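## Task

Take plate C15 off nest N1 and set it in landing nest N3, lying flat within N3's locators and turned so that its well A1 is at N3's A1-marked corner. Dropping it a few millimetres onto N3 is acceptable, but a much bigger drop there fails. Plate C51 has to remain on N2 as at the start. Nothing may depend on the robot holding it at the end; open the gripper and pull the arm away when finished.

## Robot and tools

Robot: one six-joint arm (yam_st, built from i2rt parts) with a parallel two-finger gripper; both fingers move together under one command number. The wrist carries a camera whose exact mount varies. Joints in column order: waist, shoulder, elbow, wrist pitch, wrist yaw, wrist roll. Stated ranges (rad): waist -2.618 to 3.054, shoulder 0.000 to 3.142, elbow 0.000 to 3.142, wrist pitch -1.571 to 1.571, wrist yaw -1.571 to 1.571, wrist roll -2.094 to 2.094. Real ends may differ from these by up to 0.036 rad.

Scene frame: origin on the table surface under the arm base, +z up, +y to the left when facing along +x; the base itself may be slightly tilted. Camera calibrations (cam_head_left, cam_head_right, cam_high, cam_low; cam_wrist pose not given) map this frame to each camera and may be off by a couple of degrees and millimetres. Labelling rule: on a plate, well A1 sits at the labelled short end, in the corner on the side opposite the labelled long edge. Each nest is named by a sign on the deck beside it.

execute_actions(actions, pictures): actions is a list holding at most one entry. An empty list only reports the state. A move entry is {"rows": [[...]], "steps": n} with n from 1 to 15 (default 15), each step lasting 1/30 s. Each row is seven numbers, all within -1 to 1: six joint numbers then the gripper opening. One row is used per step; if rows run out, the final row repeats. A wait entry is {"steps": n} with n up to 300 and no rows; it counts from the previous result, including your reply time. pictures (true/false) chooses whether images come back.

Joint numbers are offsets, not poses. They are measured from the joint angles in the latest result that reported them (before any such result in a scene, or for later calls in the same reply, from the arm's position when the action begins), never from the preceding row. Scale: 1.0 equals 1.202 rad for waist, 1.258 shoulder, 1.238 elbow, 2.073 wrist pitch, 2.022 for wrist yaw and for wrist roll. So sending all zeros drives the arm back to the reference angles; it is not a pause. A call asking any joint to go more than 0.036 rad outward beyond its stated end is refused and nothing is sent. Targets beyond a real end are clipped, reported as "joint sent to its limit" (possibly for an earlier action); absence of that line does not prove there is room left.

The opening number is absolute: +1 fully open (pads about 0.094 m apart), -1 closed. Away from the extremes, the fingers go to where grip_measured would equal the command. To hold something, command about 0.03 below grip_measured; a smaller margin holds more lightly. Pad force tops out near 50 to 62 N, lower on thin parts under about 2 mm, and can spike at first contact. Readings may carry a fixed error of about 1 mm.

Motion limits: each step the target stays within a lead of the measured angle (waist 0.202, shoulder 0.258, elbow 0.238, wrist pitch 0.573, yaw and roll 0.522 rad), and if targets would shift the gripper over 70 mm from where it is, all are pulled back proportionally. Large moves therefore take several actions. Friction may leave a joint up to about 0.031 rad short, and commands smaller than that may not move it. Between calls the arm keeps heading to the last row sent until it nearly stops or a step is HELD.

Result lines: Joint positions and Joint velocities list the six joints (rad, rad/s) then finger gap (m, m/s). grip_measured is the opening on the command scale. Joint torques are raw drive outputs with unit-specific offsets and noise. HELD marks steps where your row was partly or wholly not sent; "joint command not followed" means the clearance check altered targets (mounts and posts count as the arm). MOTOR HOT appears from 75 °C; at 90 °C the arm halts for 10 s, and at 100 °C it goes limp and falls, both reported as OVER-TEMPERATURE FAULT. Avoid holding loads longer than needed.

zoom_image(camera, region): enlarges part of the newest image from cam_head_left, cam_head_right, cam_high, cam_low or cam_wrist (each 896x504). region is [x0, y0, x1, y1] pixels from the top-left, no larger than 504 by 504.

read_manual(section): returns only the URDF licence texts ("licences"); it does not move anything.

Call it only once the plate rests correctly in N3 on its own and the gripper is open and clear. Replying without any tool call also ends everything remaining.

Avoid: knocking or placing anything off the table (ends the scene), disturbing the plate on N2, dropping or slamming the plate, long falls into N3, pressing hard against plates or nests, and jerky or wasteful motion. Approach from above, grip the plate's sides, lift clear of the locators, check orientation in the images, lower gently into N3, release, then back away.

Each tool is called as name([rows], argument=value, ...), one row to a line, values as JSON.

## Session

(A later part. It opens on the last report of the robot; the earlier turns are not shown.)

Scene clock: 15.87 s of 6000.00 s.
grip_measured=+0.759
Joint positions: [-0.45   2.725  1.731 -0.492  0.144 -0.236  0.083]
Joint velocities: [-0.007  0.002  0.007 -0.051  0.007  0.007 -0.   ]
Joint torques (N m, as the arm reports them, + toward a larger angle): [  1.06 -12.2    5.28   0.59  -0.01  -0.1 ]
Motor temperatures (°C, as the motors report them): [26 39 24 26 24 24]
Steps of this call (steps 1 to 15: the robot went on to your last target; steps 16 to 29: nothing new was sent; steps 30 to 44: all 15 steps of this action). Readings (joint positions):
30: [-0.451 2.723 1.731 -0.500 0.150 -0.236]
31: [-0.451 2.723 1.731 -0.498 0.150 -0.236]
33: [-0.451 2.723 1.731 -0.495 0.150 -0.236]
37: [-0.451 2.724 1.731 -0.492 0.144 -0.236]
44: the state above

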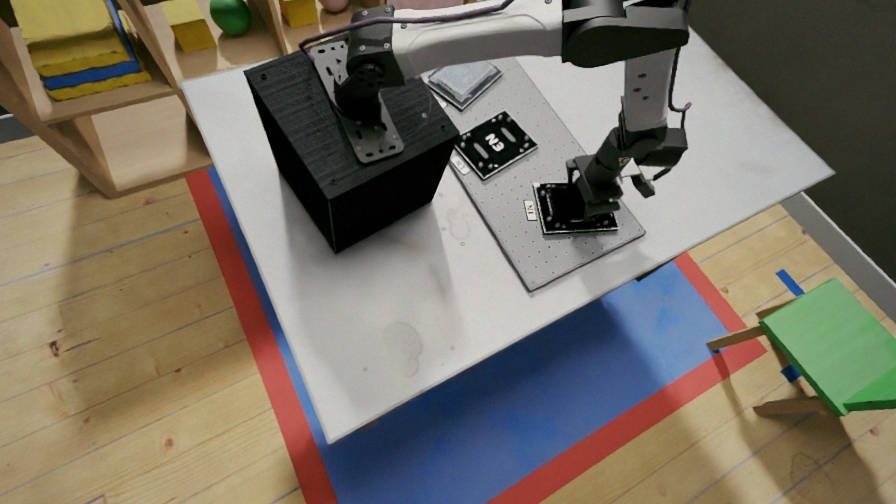

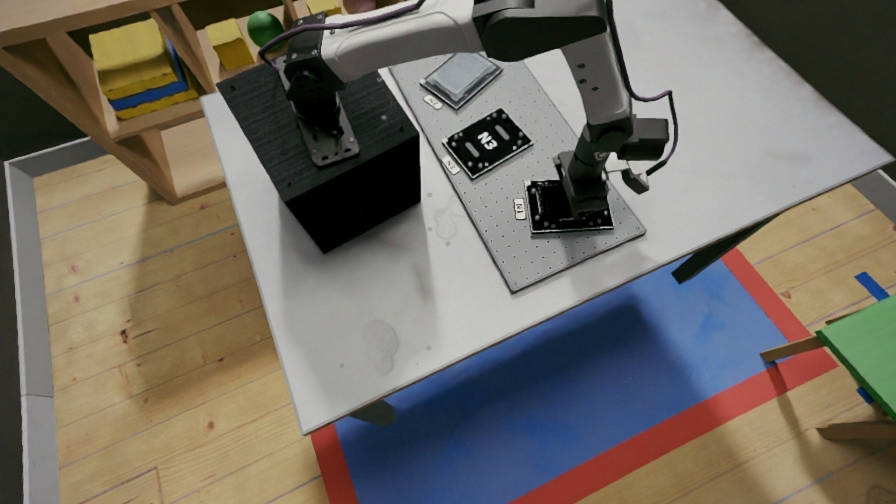

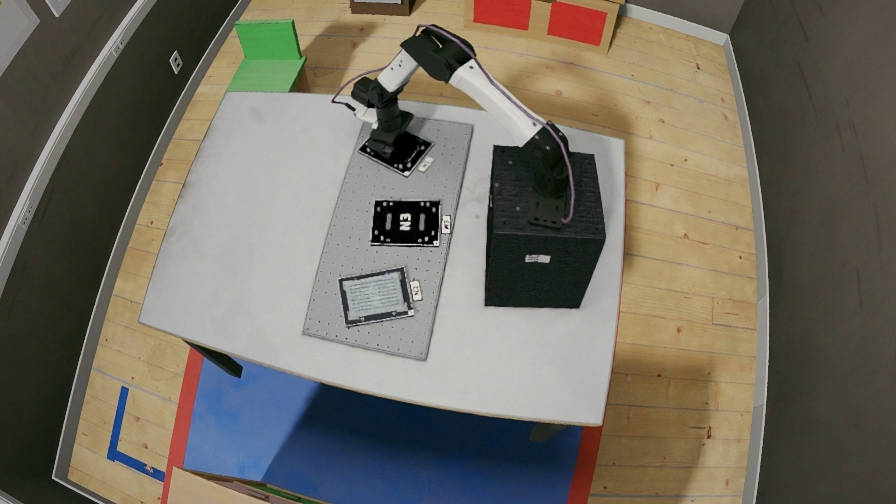

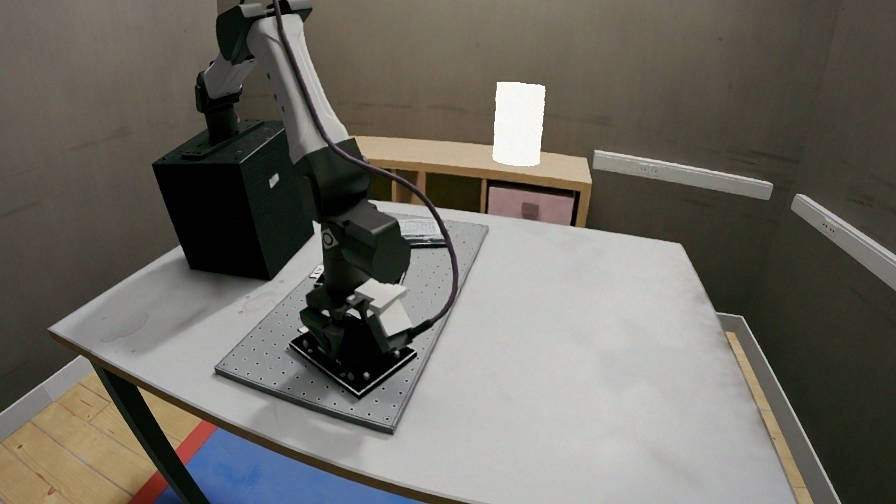

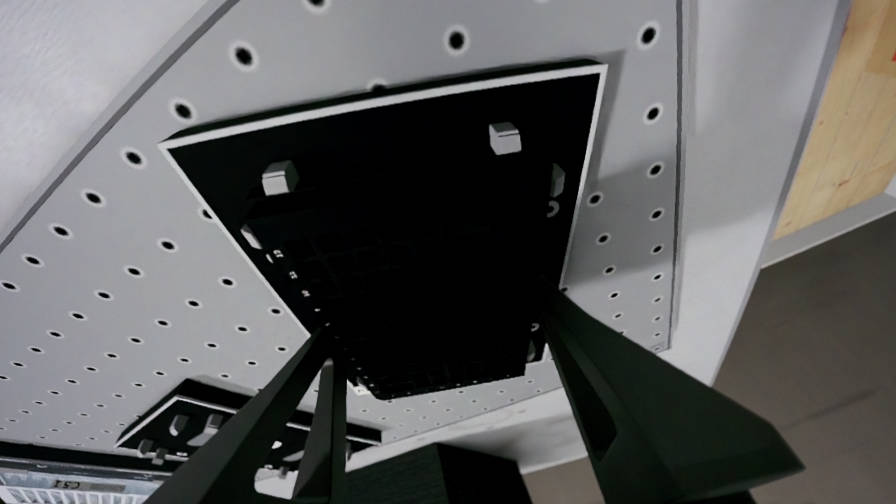

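execute_actions([
  {"rows":[[0,0,0,0,0,0,0.725]],"steps":8},
], pictures=false)

execute_actions([
  {"rows":[[0.003,-0.03,-0.01,-0.01,0,0,0.725],[0.005,-0.05,-0.015,-0.018,0,0,0.725],[0.007,-0.07,-0.02,-0.026,0,0,0.725],[0.01,-0.09,-0.025,-0.034,0,0,0.725],[0.012,-0.11,-0.03,-0.042,0,0,0.725],[0.015,-0.13,-0.035,-0.05,0,0,0.725],[0.018,-0.15,-0.04,-0.058,0,0,0.725]],"steps":15},
])

Scene clock: 17.47 s of 6000.00 s.
grip_measured=+0.741
Joint positions: [-0.45   2.725  1.731 -0.493  0.143 -0.236  0.082]
Joint velocities: [ 0.002  0.002 -0.027 -0.037 -0.051  0.022  0.001]
Joint torques (N m, as the arm reports them, + toward a larger angle): [  1.24 -14.2    4.73   0.41  -0.1   -0.09]
Motor temperatures (°C, as the motors report them): [26 40 24 26 24 24]
Steps of this call (steps 1 to 15: the robot went on to your last target; steps 16 to 40: nothing new was sent; steps 41 to 48: all 8 steps of this action). Readings (joint positions):
41: [-0.450 2.725 1.731 -0.493 0.144 -0.236]
42: [-0.450 2.725 1.731 -0.493 0.143 -0.236]
44: [-0.450 2.725 1.731 -0.493 0.143 -0.236]
48: the state above

Scene clock: 17.97 s of 6000.00 s.
grip_measured=+0.741
Joint positions: [-0.434  2.539  1.691 -0.587  0.141 -0.236  0.082]
Joint velocities: [ 0.007 -0.002  0.002 -0.198  0.022 -0.022 -0.   ]
Joint torques (N m, as the arm reports them, + toward a larger angle): [  1.6  -14.18   4.69   0.57  -0.05  -0.09]
Motor temperatures (°C, as the motors report them): [26 40 24 26 24 24]
Steps of this call (steps 1 to 15: all 15 steps of this action). Readings (joint positions):
1: [-0.450 2.722 1.731 -0.494 0.143 -0.236]
2: [-0.450 2.718 1.729 -0.499 0.143 -0.236]
4: [-0.449 2.697 1.718 -0.508 0.141 -0.236]
8: [-0.443 2.605 1.691 -0.570 0.141 -0.236]
15: the state above

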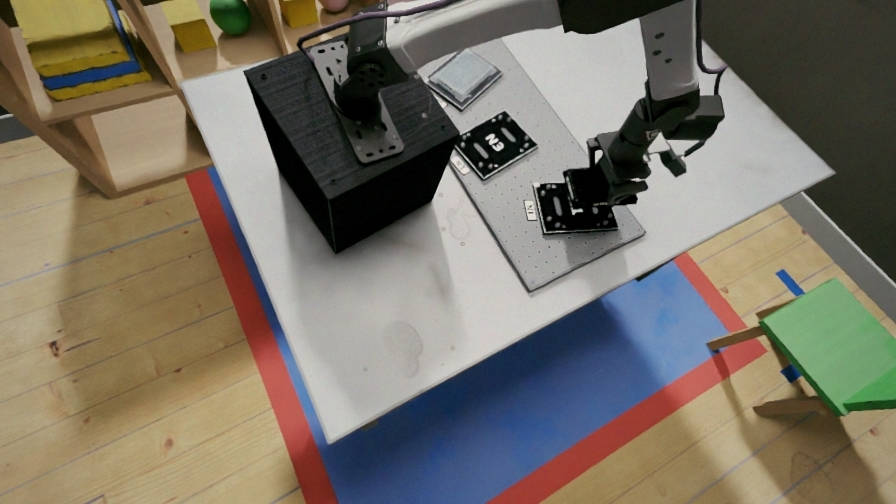

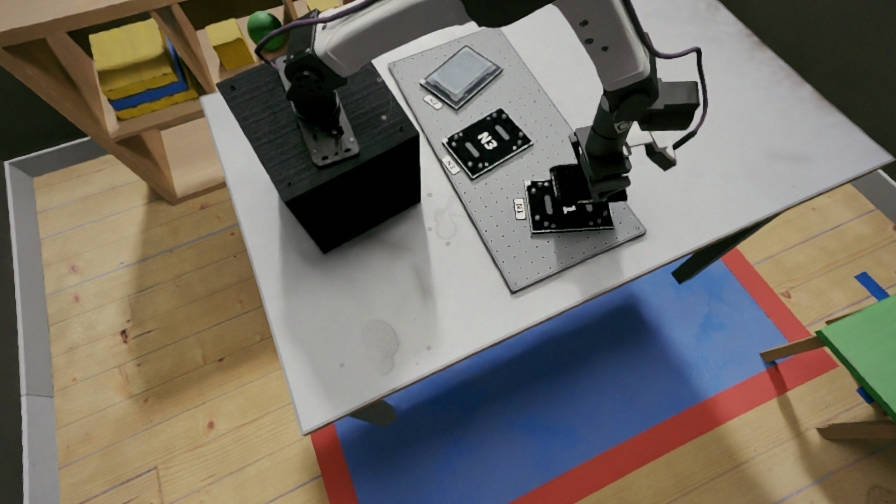

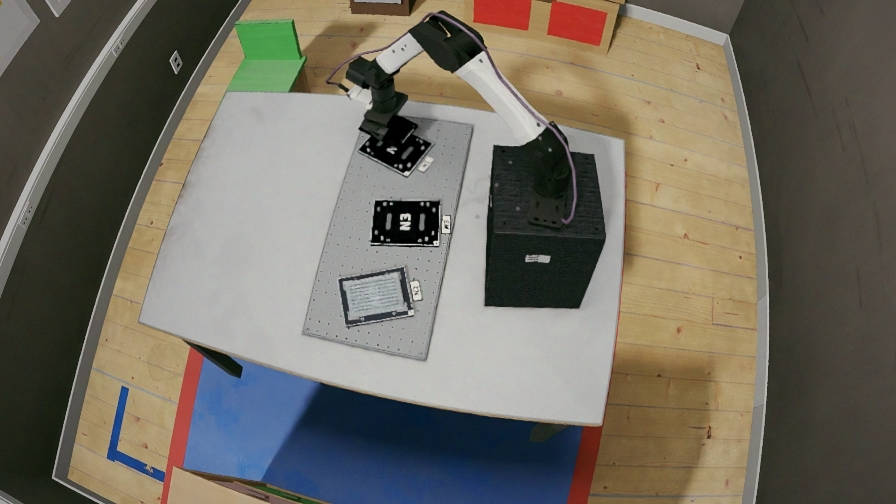

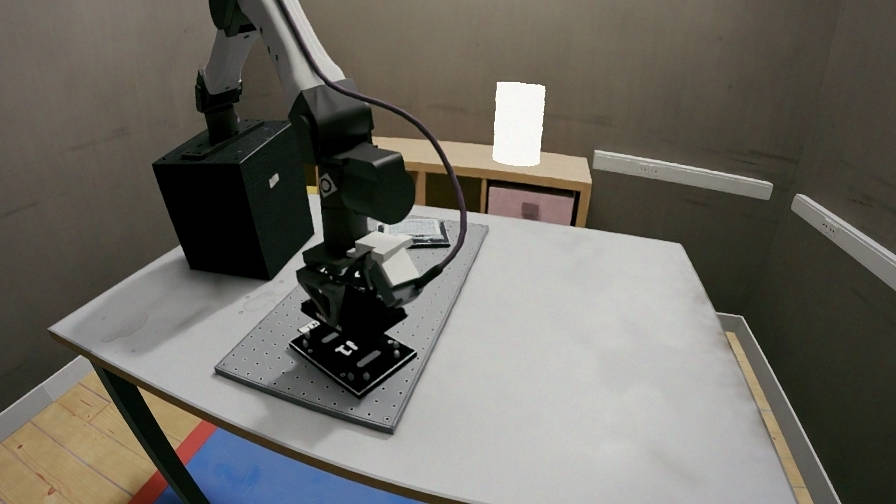

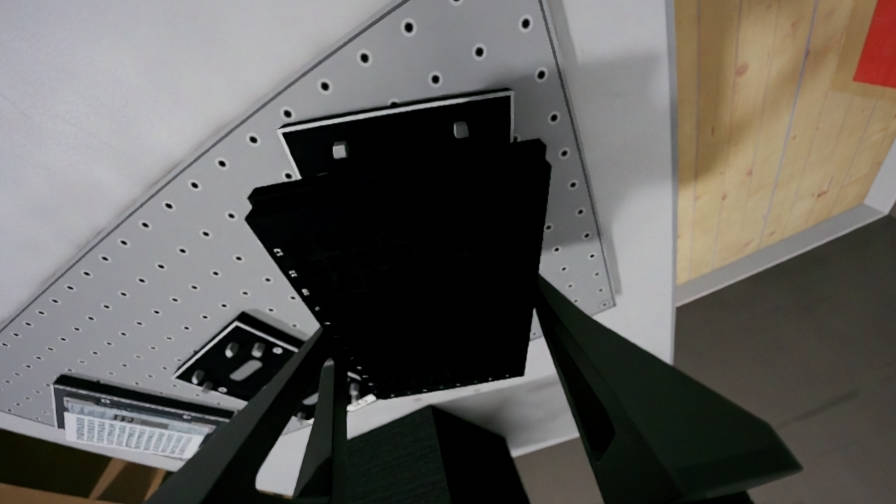

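execute_actions([
  {"rows":[[0.03,-0.01,-0.035,0.013,0,0,0.71],[0.06,-0.02,-0.07,0.026,0,0.005,0.71],[0.09,-0.03,-0.105,0.04,0,0.01,0.71],[0.12,-0.04,-0.14,0.053,0.005,0.015,0.71],[0.15,-0.05,-0.175,0.066,0.005,0.02,0.71],[0.18,-0.06,-0.21,0.08,0.01,0.02,0.71],[0.21,-0.065,-0.245,0.093,0.01,0.025,0.71],[0.24,-0.07,-0.28,0.106,0.012,0.03,0.71],[0.27,-0.075,-0.315,0.12,0.014,0.03,0.71],[0.30,-0.08,-0.35,0.133,0.016,0.035,0.71],[0.33,-0.085,-0.39,0.146,0.018,0.04,0.71],[0.36,-0.09,-0.43,0.16,0.02,0.045,0.71],[0.385,-0.095,-0.47,0.175,0.022,0.05,0.71],[0.405,-0.1,-0.51,0.19,0.024,0.05,0.71],[0.423,-0.1,-0.54,0.205,0.026,0.055,0.71]],"steps":15},
], pictures=false)

execute_actions([
  {"steps":15},
])

Scene clock: 23.73 s of 6000.00 s.
grip_measured=+0.733
Joint positions: [ 0.052  2.447  1.109 -0.273  0.163 -0.167  0.081]
Joint velocities: [ 0.691 -0.115 -1.326  0.696  0.037  0.11   0.001]
Joint torques (N m, as the arm reports them, + toward a larger angle): [ -0.41 -13.1    2.57   0.39   0.2    0.06]
Motor temperatures (°C, as the motors report them): [26 43 24 26 24 24]
Steps of this call (steps 1 to 30: the robot went on to your last target; steps 31 to 90: nothing new was sent; then 2.27 s passed at rest; steps 91 to 105: all 15 steps of this action). Readings (joint positions):
91: [-0.432 2.539 1.685 -0.599 0.142 -0.236]
92: [-0.425 2.536 1.670 -0.580 0.143 -0.235]
94: [-0.388 2.521 1.607 -0.536 0.150 -0.228]
98: [-0.226 2.488 1.433 -0.452 0.158 -0.209]
105: the state above

Scene clock: 24.23 s of 6000.00 s.
grip_measured=+0.733
Joint positions: [ 0.08   2.446  1.018 -0.176  0.185 -0.136  0.081]
Joint velocities: [ 0.007  0.012 -0.012  0.022 -0.037 -0.022  0.   ]
Joint torques (N m, as the arm reports them, + toward a larger angle): [  0.74 -12.95   3.13   0.44   0.07  -0.01]
Motor temperatures (°C, as the motors report them): [26 43 24 26 24 24]
Steps of this call (steps 1 to 15: the robot went on to your last target). Readings (joint positions):
1: [0.073 2.446 1.071 -0.258 0.164 -0.161]
2: [0.085 2.446 1.044 -0.251 0.164 -0.157]
4: [0.088 2.446 1.020 -0.244 0.168 -0.150]
8: [0.080 2.446 1.018 -0.202 0.179 -0.141]
15: the state above

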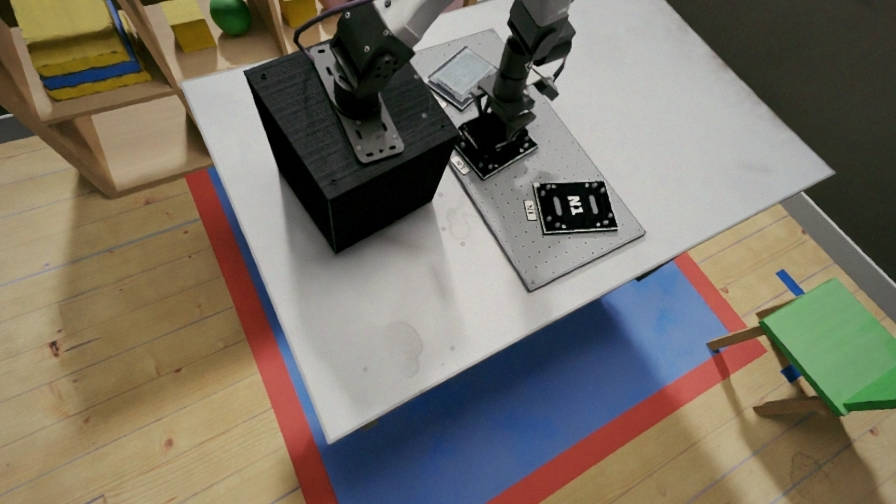

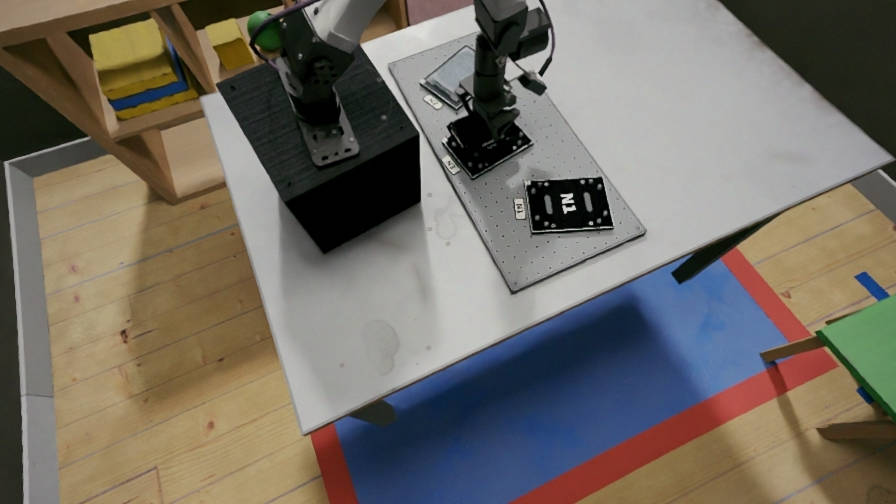

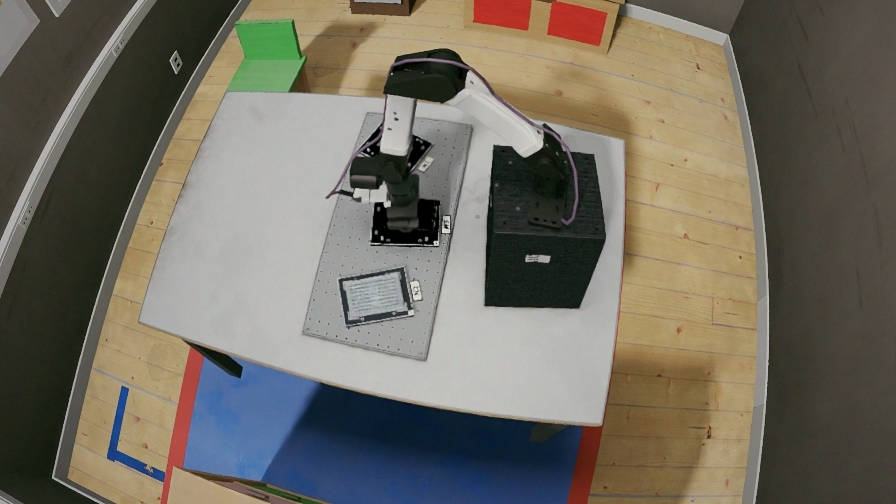

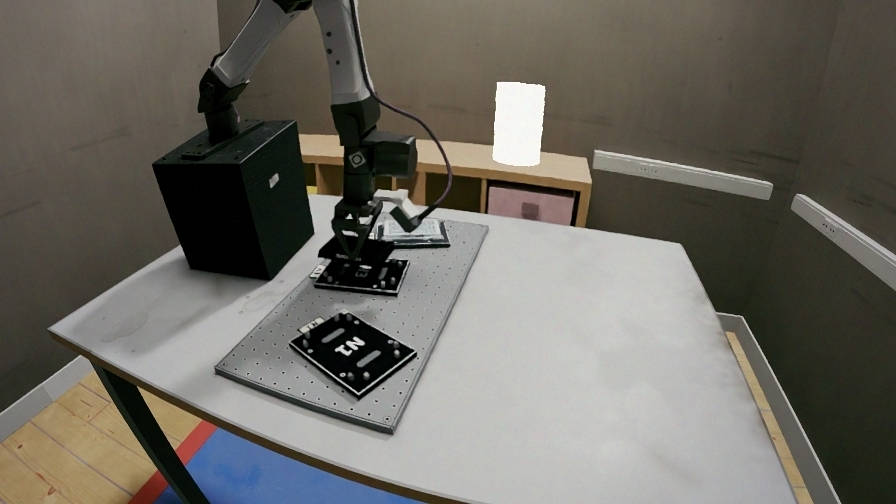

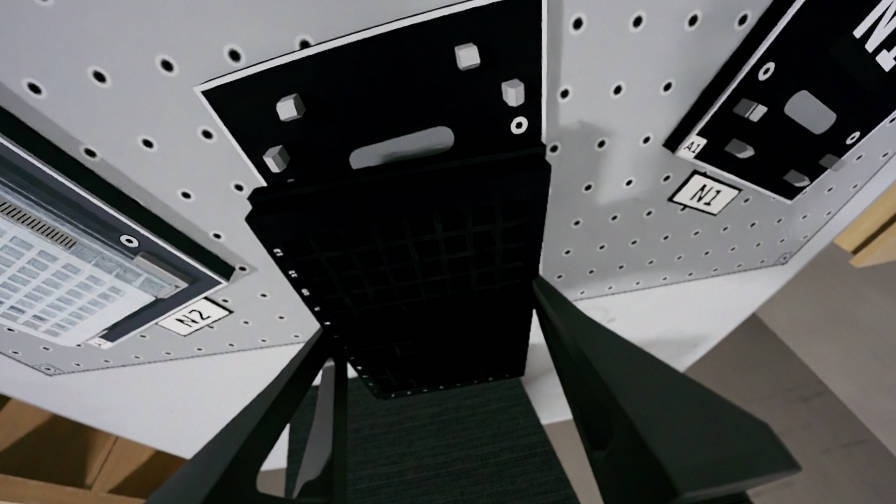

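execute_actions([
  {"rows":[[-0.004,0,0.008,0.01,0,-0.015,0.71],[-0.008,0,0.016,0.02,0,-0.03,0.71],[-0.012,0,0.022,0.034,0,-0.05,0.71]],"steps":15},
])

Scene clock: 28.27 s of 6000.00 s.
grip_measured=+0.733
Joint positions: [ 0.071  2.446  1.029 -0.118  0.186 -0.223  0.081]
Joint velocities: [ 0.012  0.022  0.007 -0.007 -0.007 -0.051 -0.001]
Joint torques (N m, as the arm reports them, + toward a larger angle): [  0.74 -10.59   4.25   0.6   -0.07  -0.18]
Motor temperatures (°C, as the motors report them): [26 44 24 26 24 24]
Steps of this call (steps 1 to 15: the robot went on to your last target; steps 16 to 90: nothing new was sent; then 0.53 s passed at rest; steps 91 to 105: all 15 steps of this action). Readings (joint positions):
91: [0.080 2.446 1.018 -0.171 0.186 -0.139]
92: [0.079 2.446 1.018 -0.168 0.186 -0.147]
94: [0.077 2.446 1.019 -0.152 0.186 -0.175]
98: [0.071 2.446 1.028 -0.129 0.186 -0.206]
105: the state above

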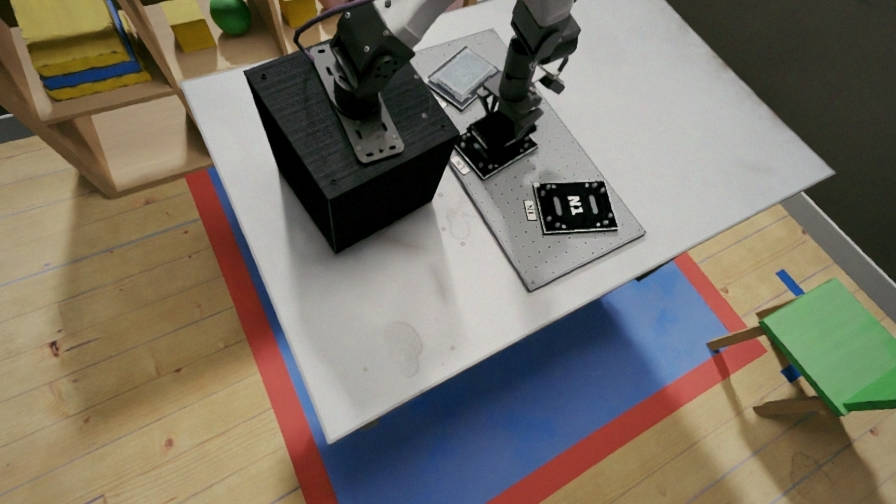

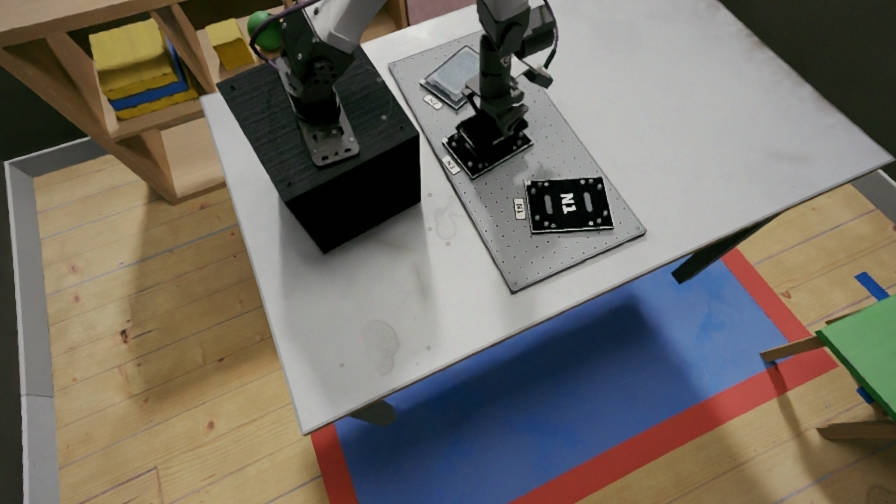

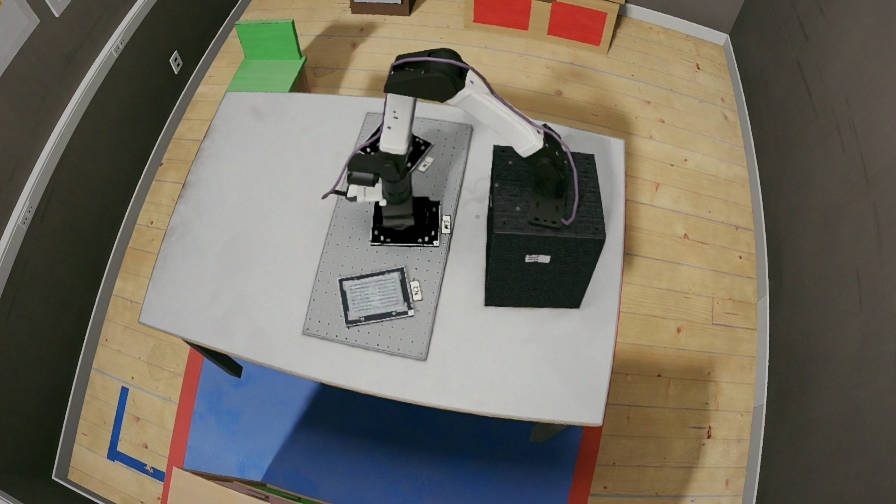

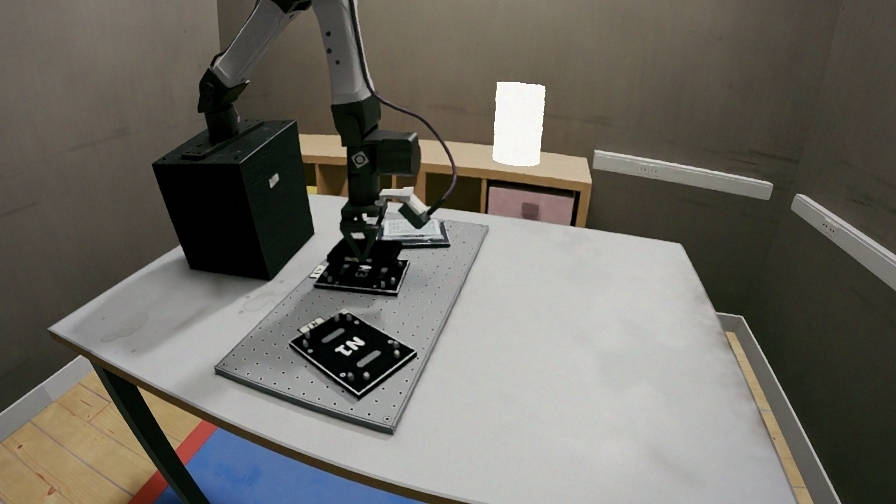

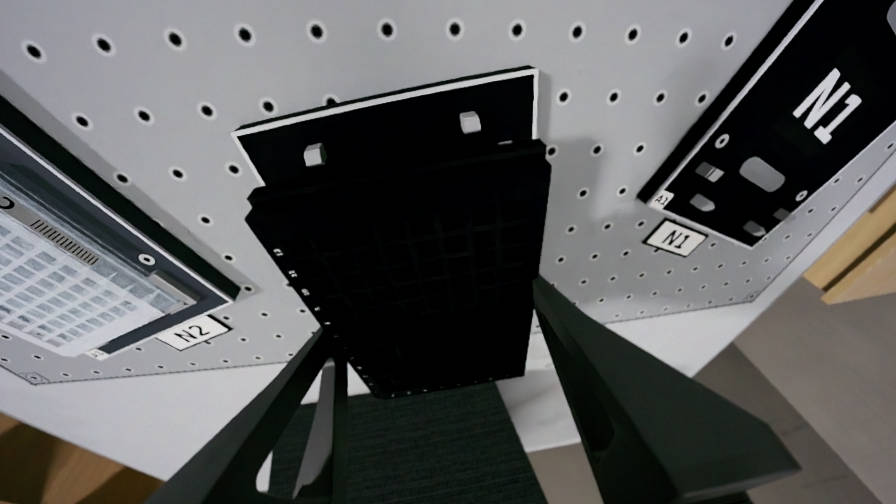

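execute_actions([
  {"rows":[[-0.002,0.015,0.006,0.006,0,-0.01,0.71],[-0.004,0.03,0.012,0.012,0,-0.02,0.71],[-0.006,0.045,0.018,0.018,0,-0.028,0.71],[-0.008,0.06,0.024,0.024,0,-0.028,0.71]],"steps":15},
])

Scene clock: 30.03 s of 6000.00 s.
grip_measured=+0.733
Joint positions: [ 0.068  2.512  1.042 -0.081  0.186 -0.267  0.081]
Joint velocities: [-0.017 -0.012 -0.002 -0.066 -0.007 -0.022  0.   ]
Joint torques (N m, as the arm reports them, + toward a larger angle): [ 0.55 -9.84  3.9   0.58 -0.07 -0.19]
Motor temperatures (°C, as the motors report them): [26 44 24 26 24 24]
Steps of this call (steps 1 to 15: the robot went on to your last target; steps 16 to 38: nothing new was sent; steps 39 to 53: all 15 steps of this action). Readings (joint positions):
39: [0.071 2.446 1.029 -0.116 0.186 -0.228]
40: [0.071 2.448 1.029 -0.114 0.186 -0.233]
42: [0.071 2.465 1.035 -0.102 0.186 -0.245]
46: [0.071 2.506 1.042 -0.086 0.186 -0.260]
53: the state above

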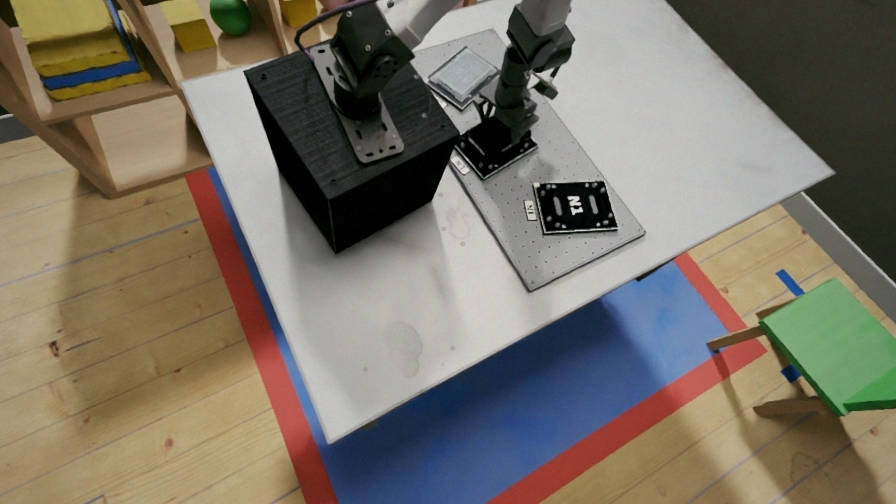

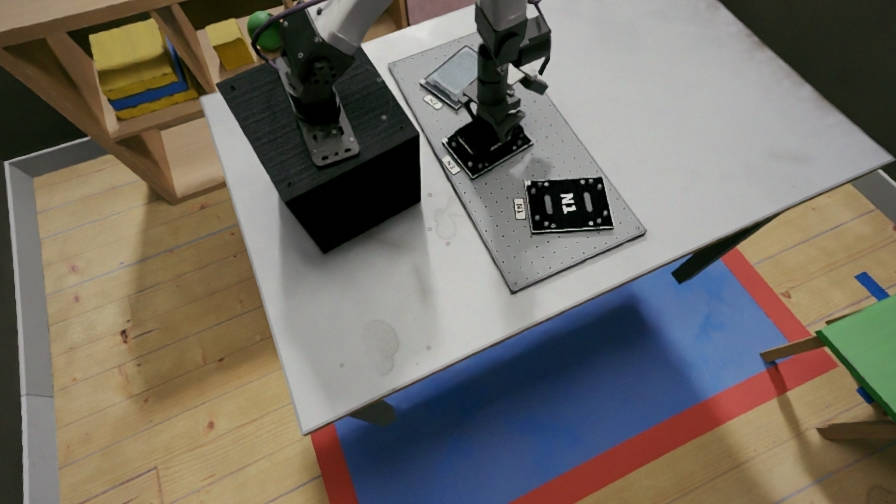

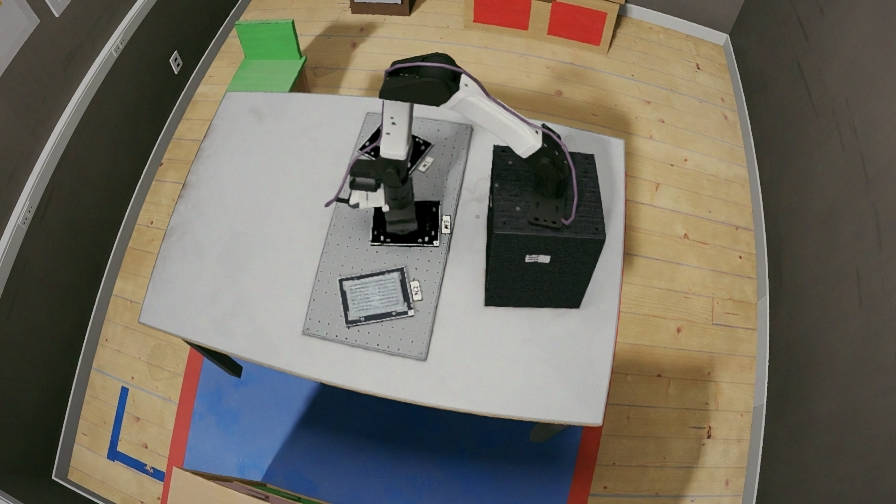

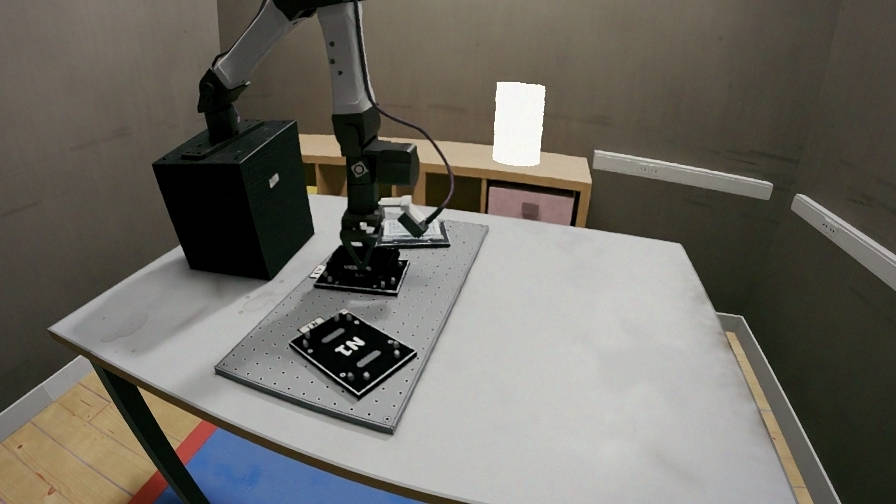

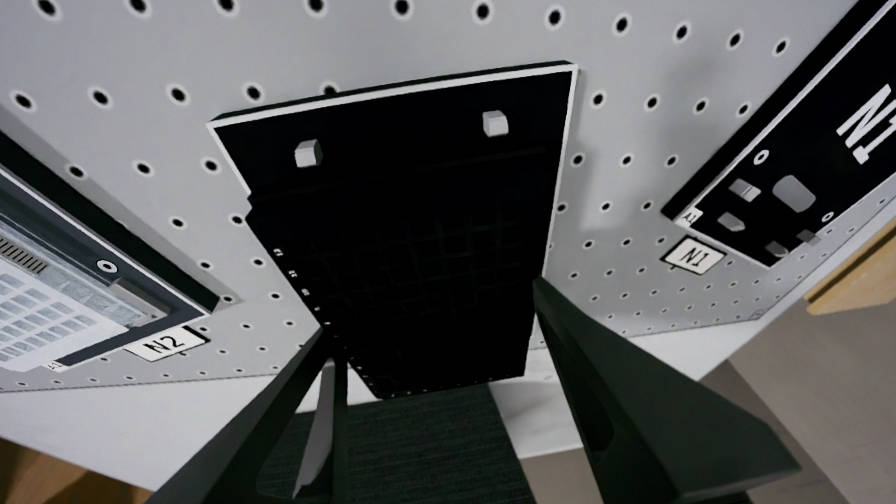

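execute_actions([
  {"rows":[[-0.003,0,0.012,0,0,0,0.71],[-0.005,0.01,0.02,0.004,0,0,0.71],[-0.007,0.02,0.026,0.008,0,0,0.71],[-0.009,0.03,0.028,0.012,0,0,0.71],[-0.011,0.04,0.03,0.015,0,0,0.71]],"steps":15},
])

Scene clock: 31.77 s of 6000.00 s.
grip_measured=+0.733
Joint positions: [ 0.06   2.546  1.064 -0.06   0.186 -0.269  0.081]
Joint velocities: [-0.012 -0.002 -0.012  0.022 -0.022 -0.022  0.   ]
Joint torques (N m, as the arm reports them, + toward a larger angle): [ 0.9  -9.63  3.83  0.6  -0.07 -0.07]
Motor temperatures (°C, as the motors report them): [26 44 24 26 24 24]
Steps of this call (steps 1 to 15: the robot went on to your last target; steps 16 to 37: nothing new was sent; steps 38 to 52: all 15 steps of this action). Readings (joint positions):
38: [0.068 2.512 1.042 -0.078 0.186 -0.269]
39: [0.068 2.512 1.042 -0.078 0.186 -0.269]
41: [0.067 2.515 1.049 -0.077 0.186 -0.269]
45: [0.062 2.539 1.064 -0.062 0.186 -0.269]
52: the state above

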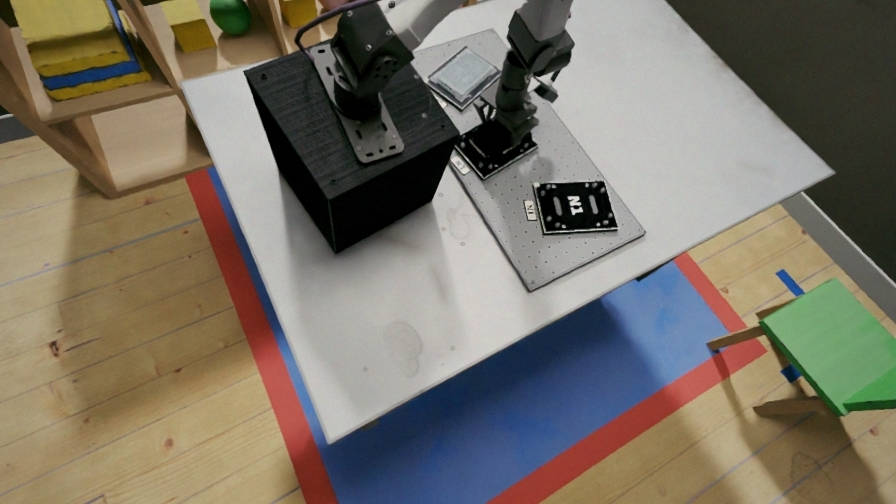

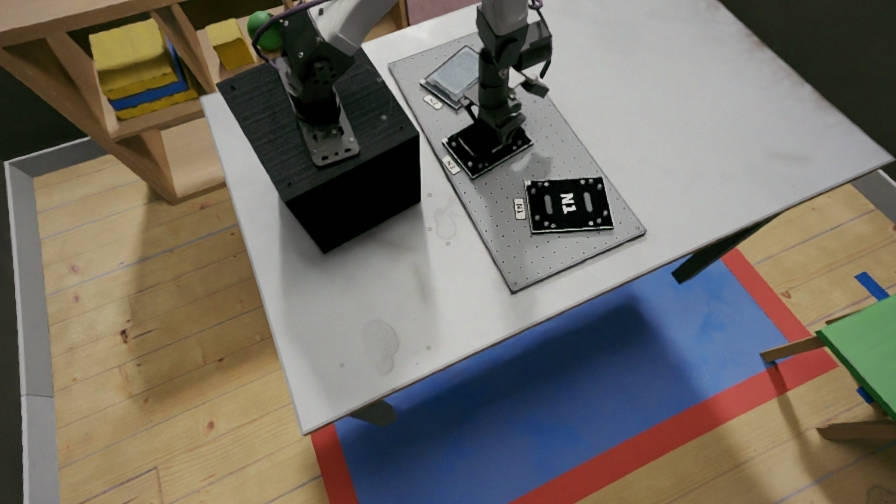

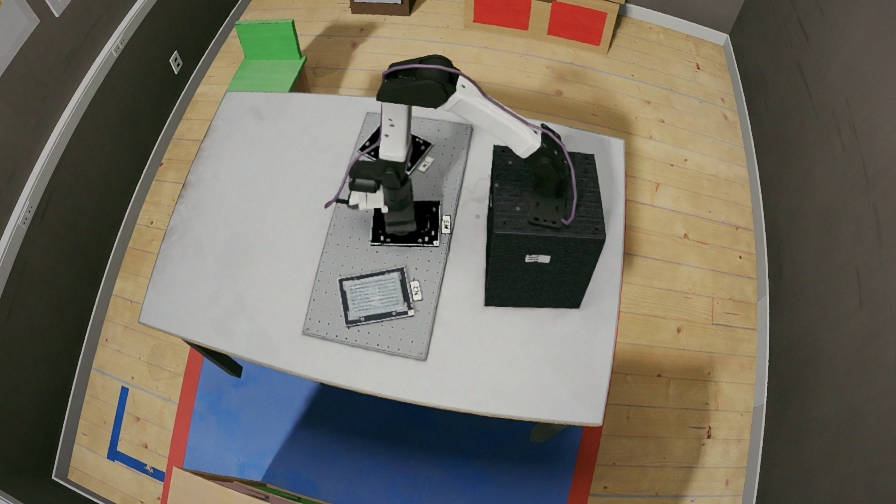

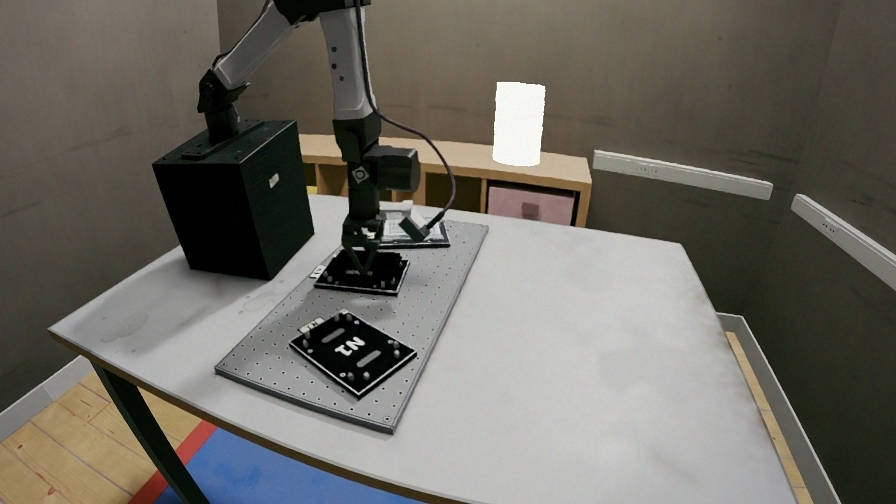

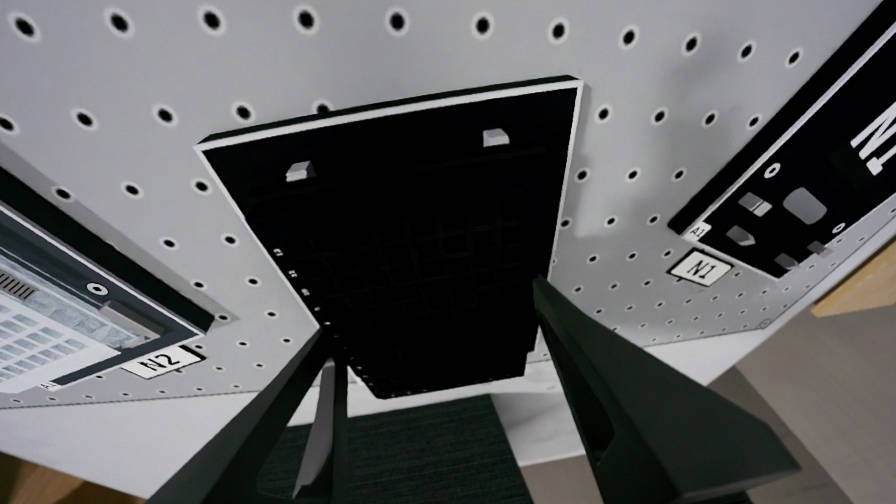

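execute_actions([
  {"rows":[[-0.001,0.01,0,0.005,0,0,0.71],[-0.002,0.02,0,0.01,0,0,0.71],[-0.004,0.03,0,0.014,0,0,0.71],[-0.005,0.038,0,0.017,0,0,0.71]],"steps":15},
])

Scene clock: 33.07 s of 6000.00 s.
grip_measured=+0.733
Joint positions: [ 0.059  2.566  1.064 -0.034  0.187 -0.269  0.081]
Joint velocities: [ 0.012 -0.002  0.007  0.022  0.037 -0.051 -0.001]
Joint torques (N m, as the arm reports them, + toward a larger angle): [ 0.74 -8.71  2.46  0.56 -0.08 -0.1 ]
Motor temperatures (°C, as the motors report them): [26 44 24 27 24 24]
Steps of this call (steps 1 to 15: the robot went on to your last target; steps 16 to 24: nothing new was sent; steps 25 to 39: all 15 steps of this action). Readings (joint positions):
25: [0.060 2.546 1.064 -0.060 0.186 -0.269]
26: [0.060 2.546 1.064 -0.059 0.186 -0.269]
28: [0.060 2.553 1.064 -0.049 0.186 -0.269]
32: [0.059 2.566 1.064 -0.034 0.187 -0.269]
39: the state above

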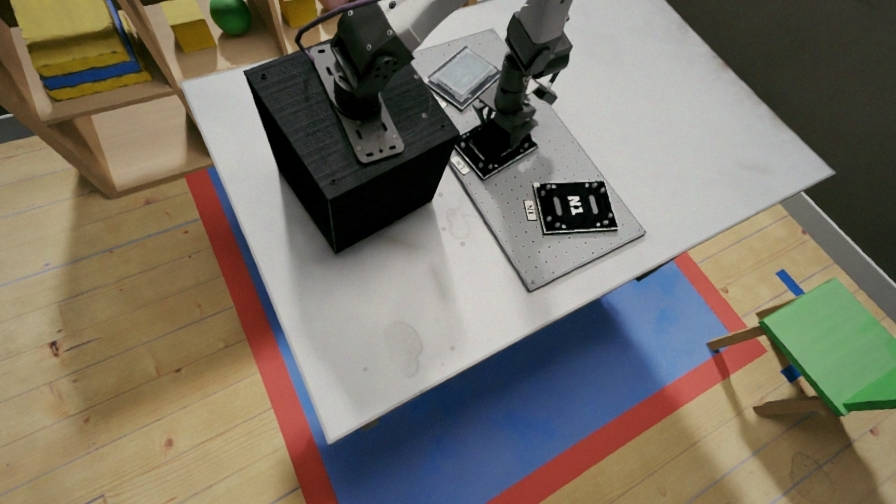

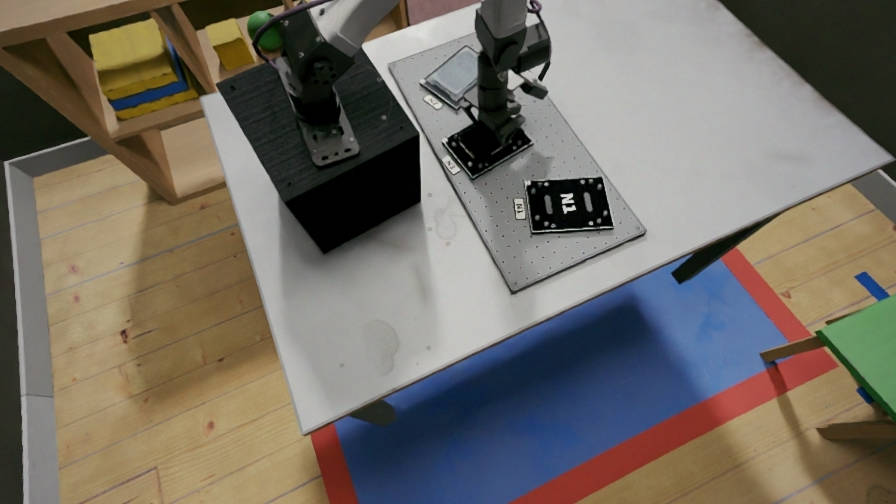

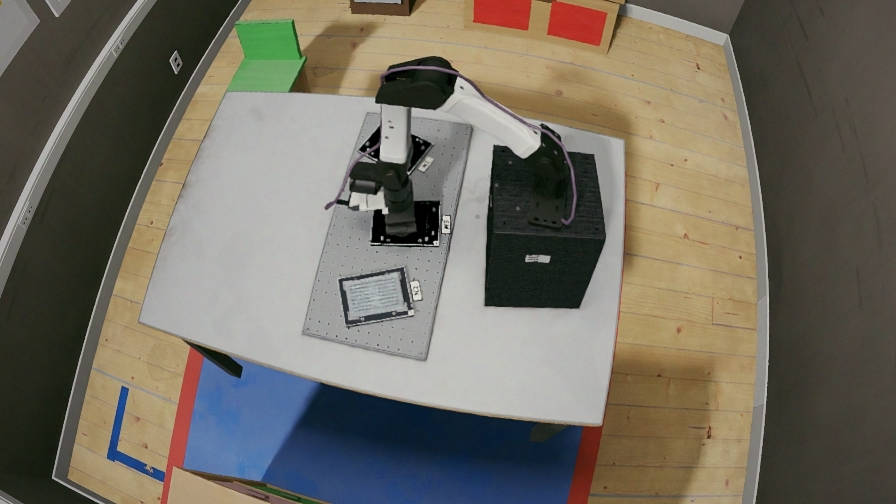

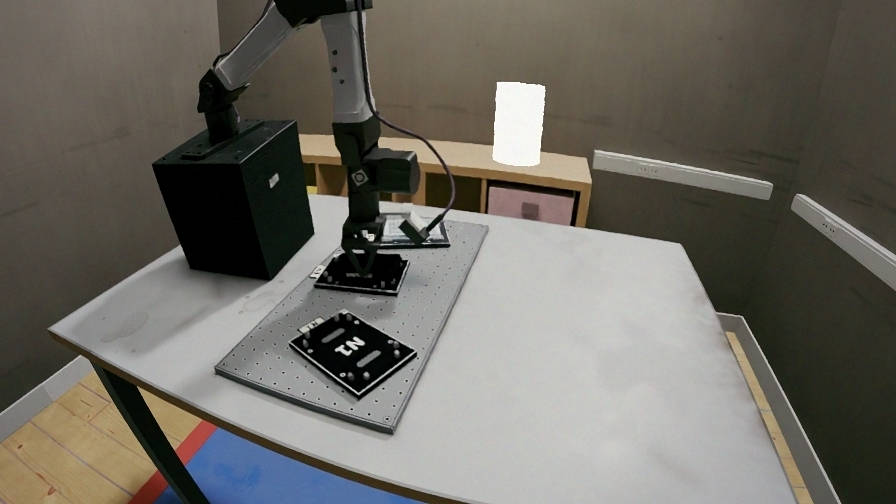

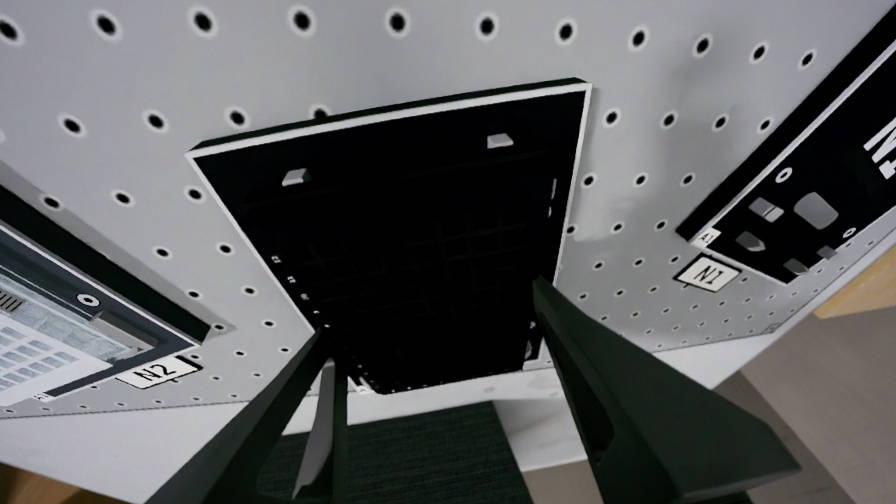

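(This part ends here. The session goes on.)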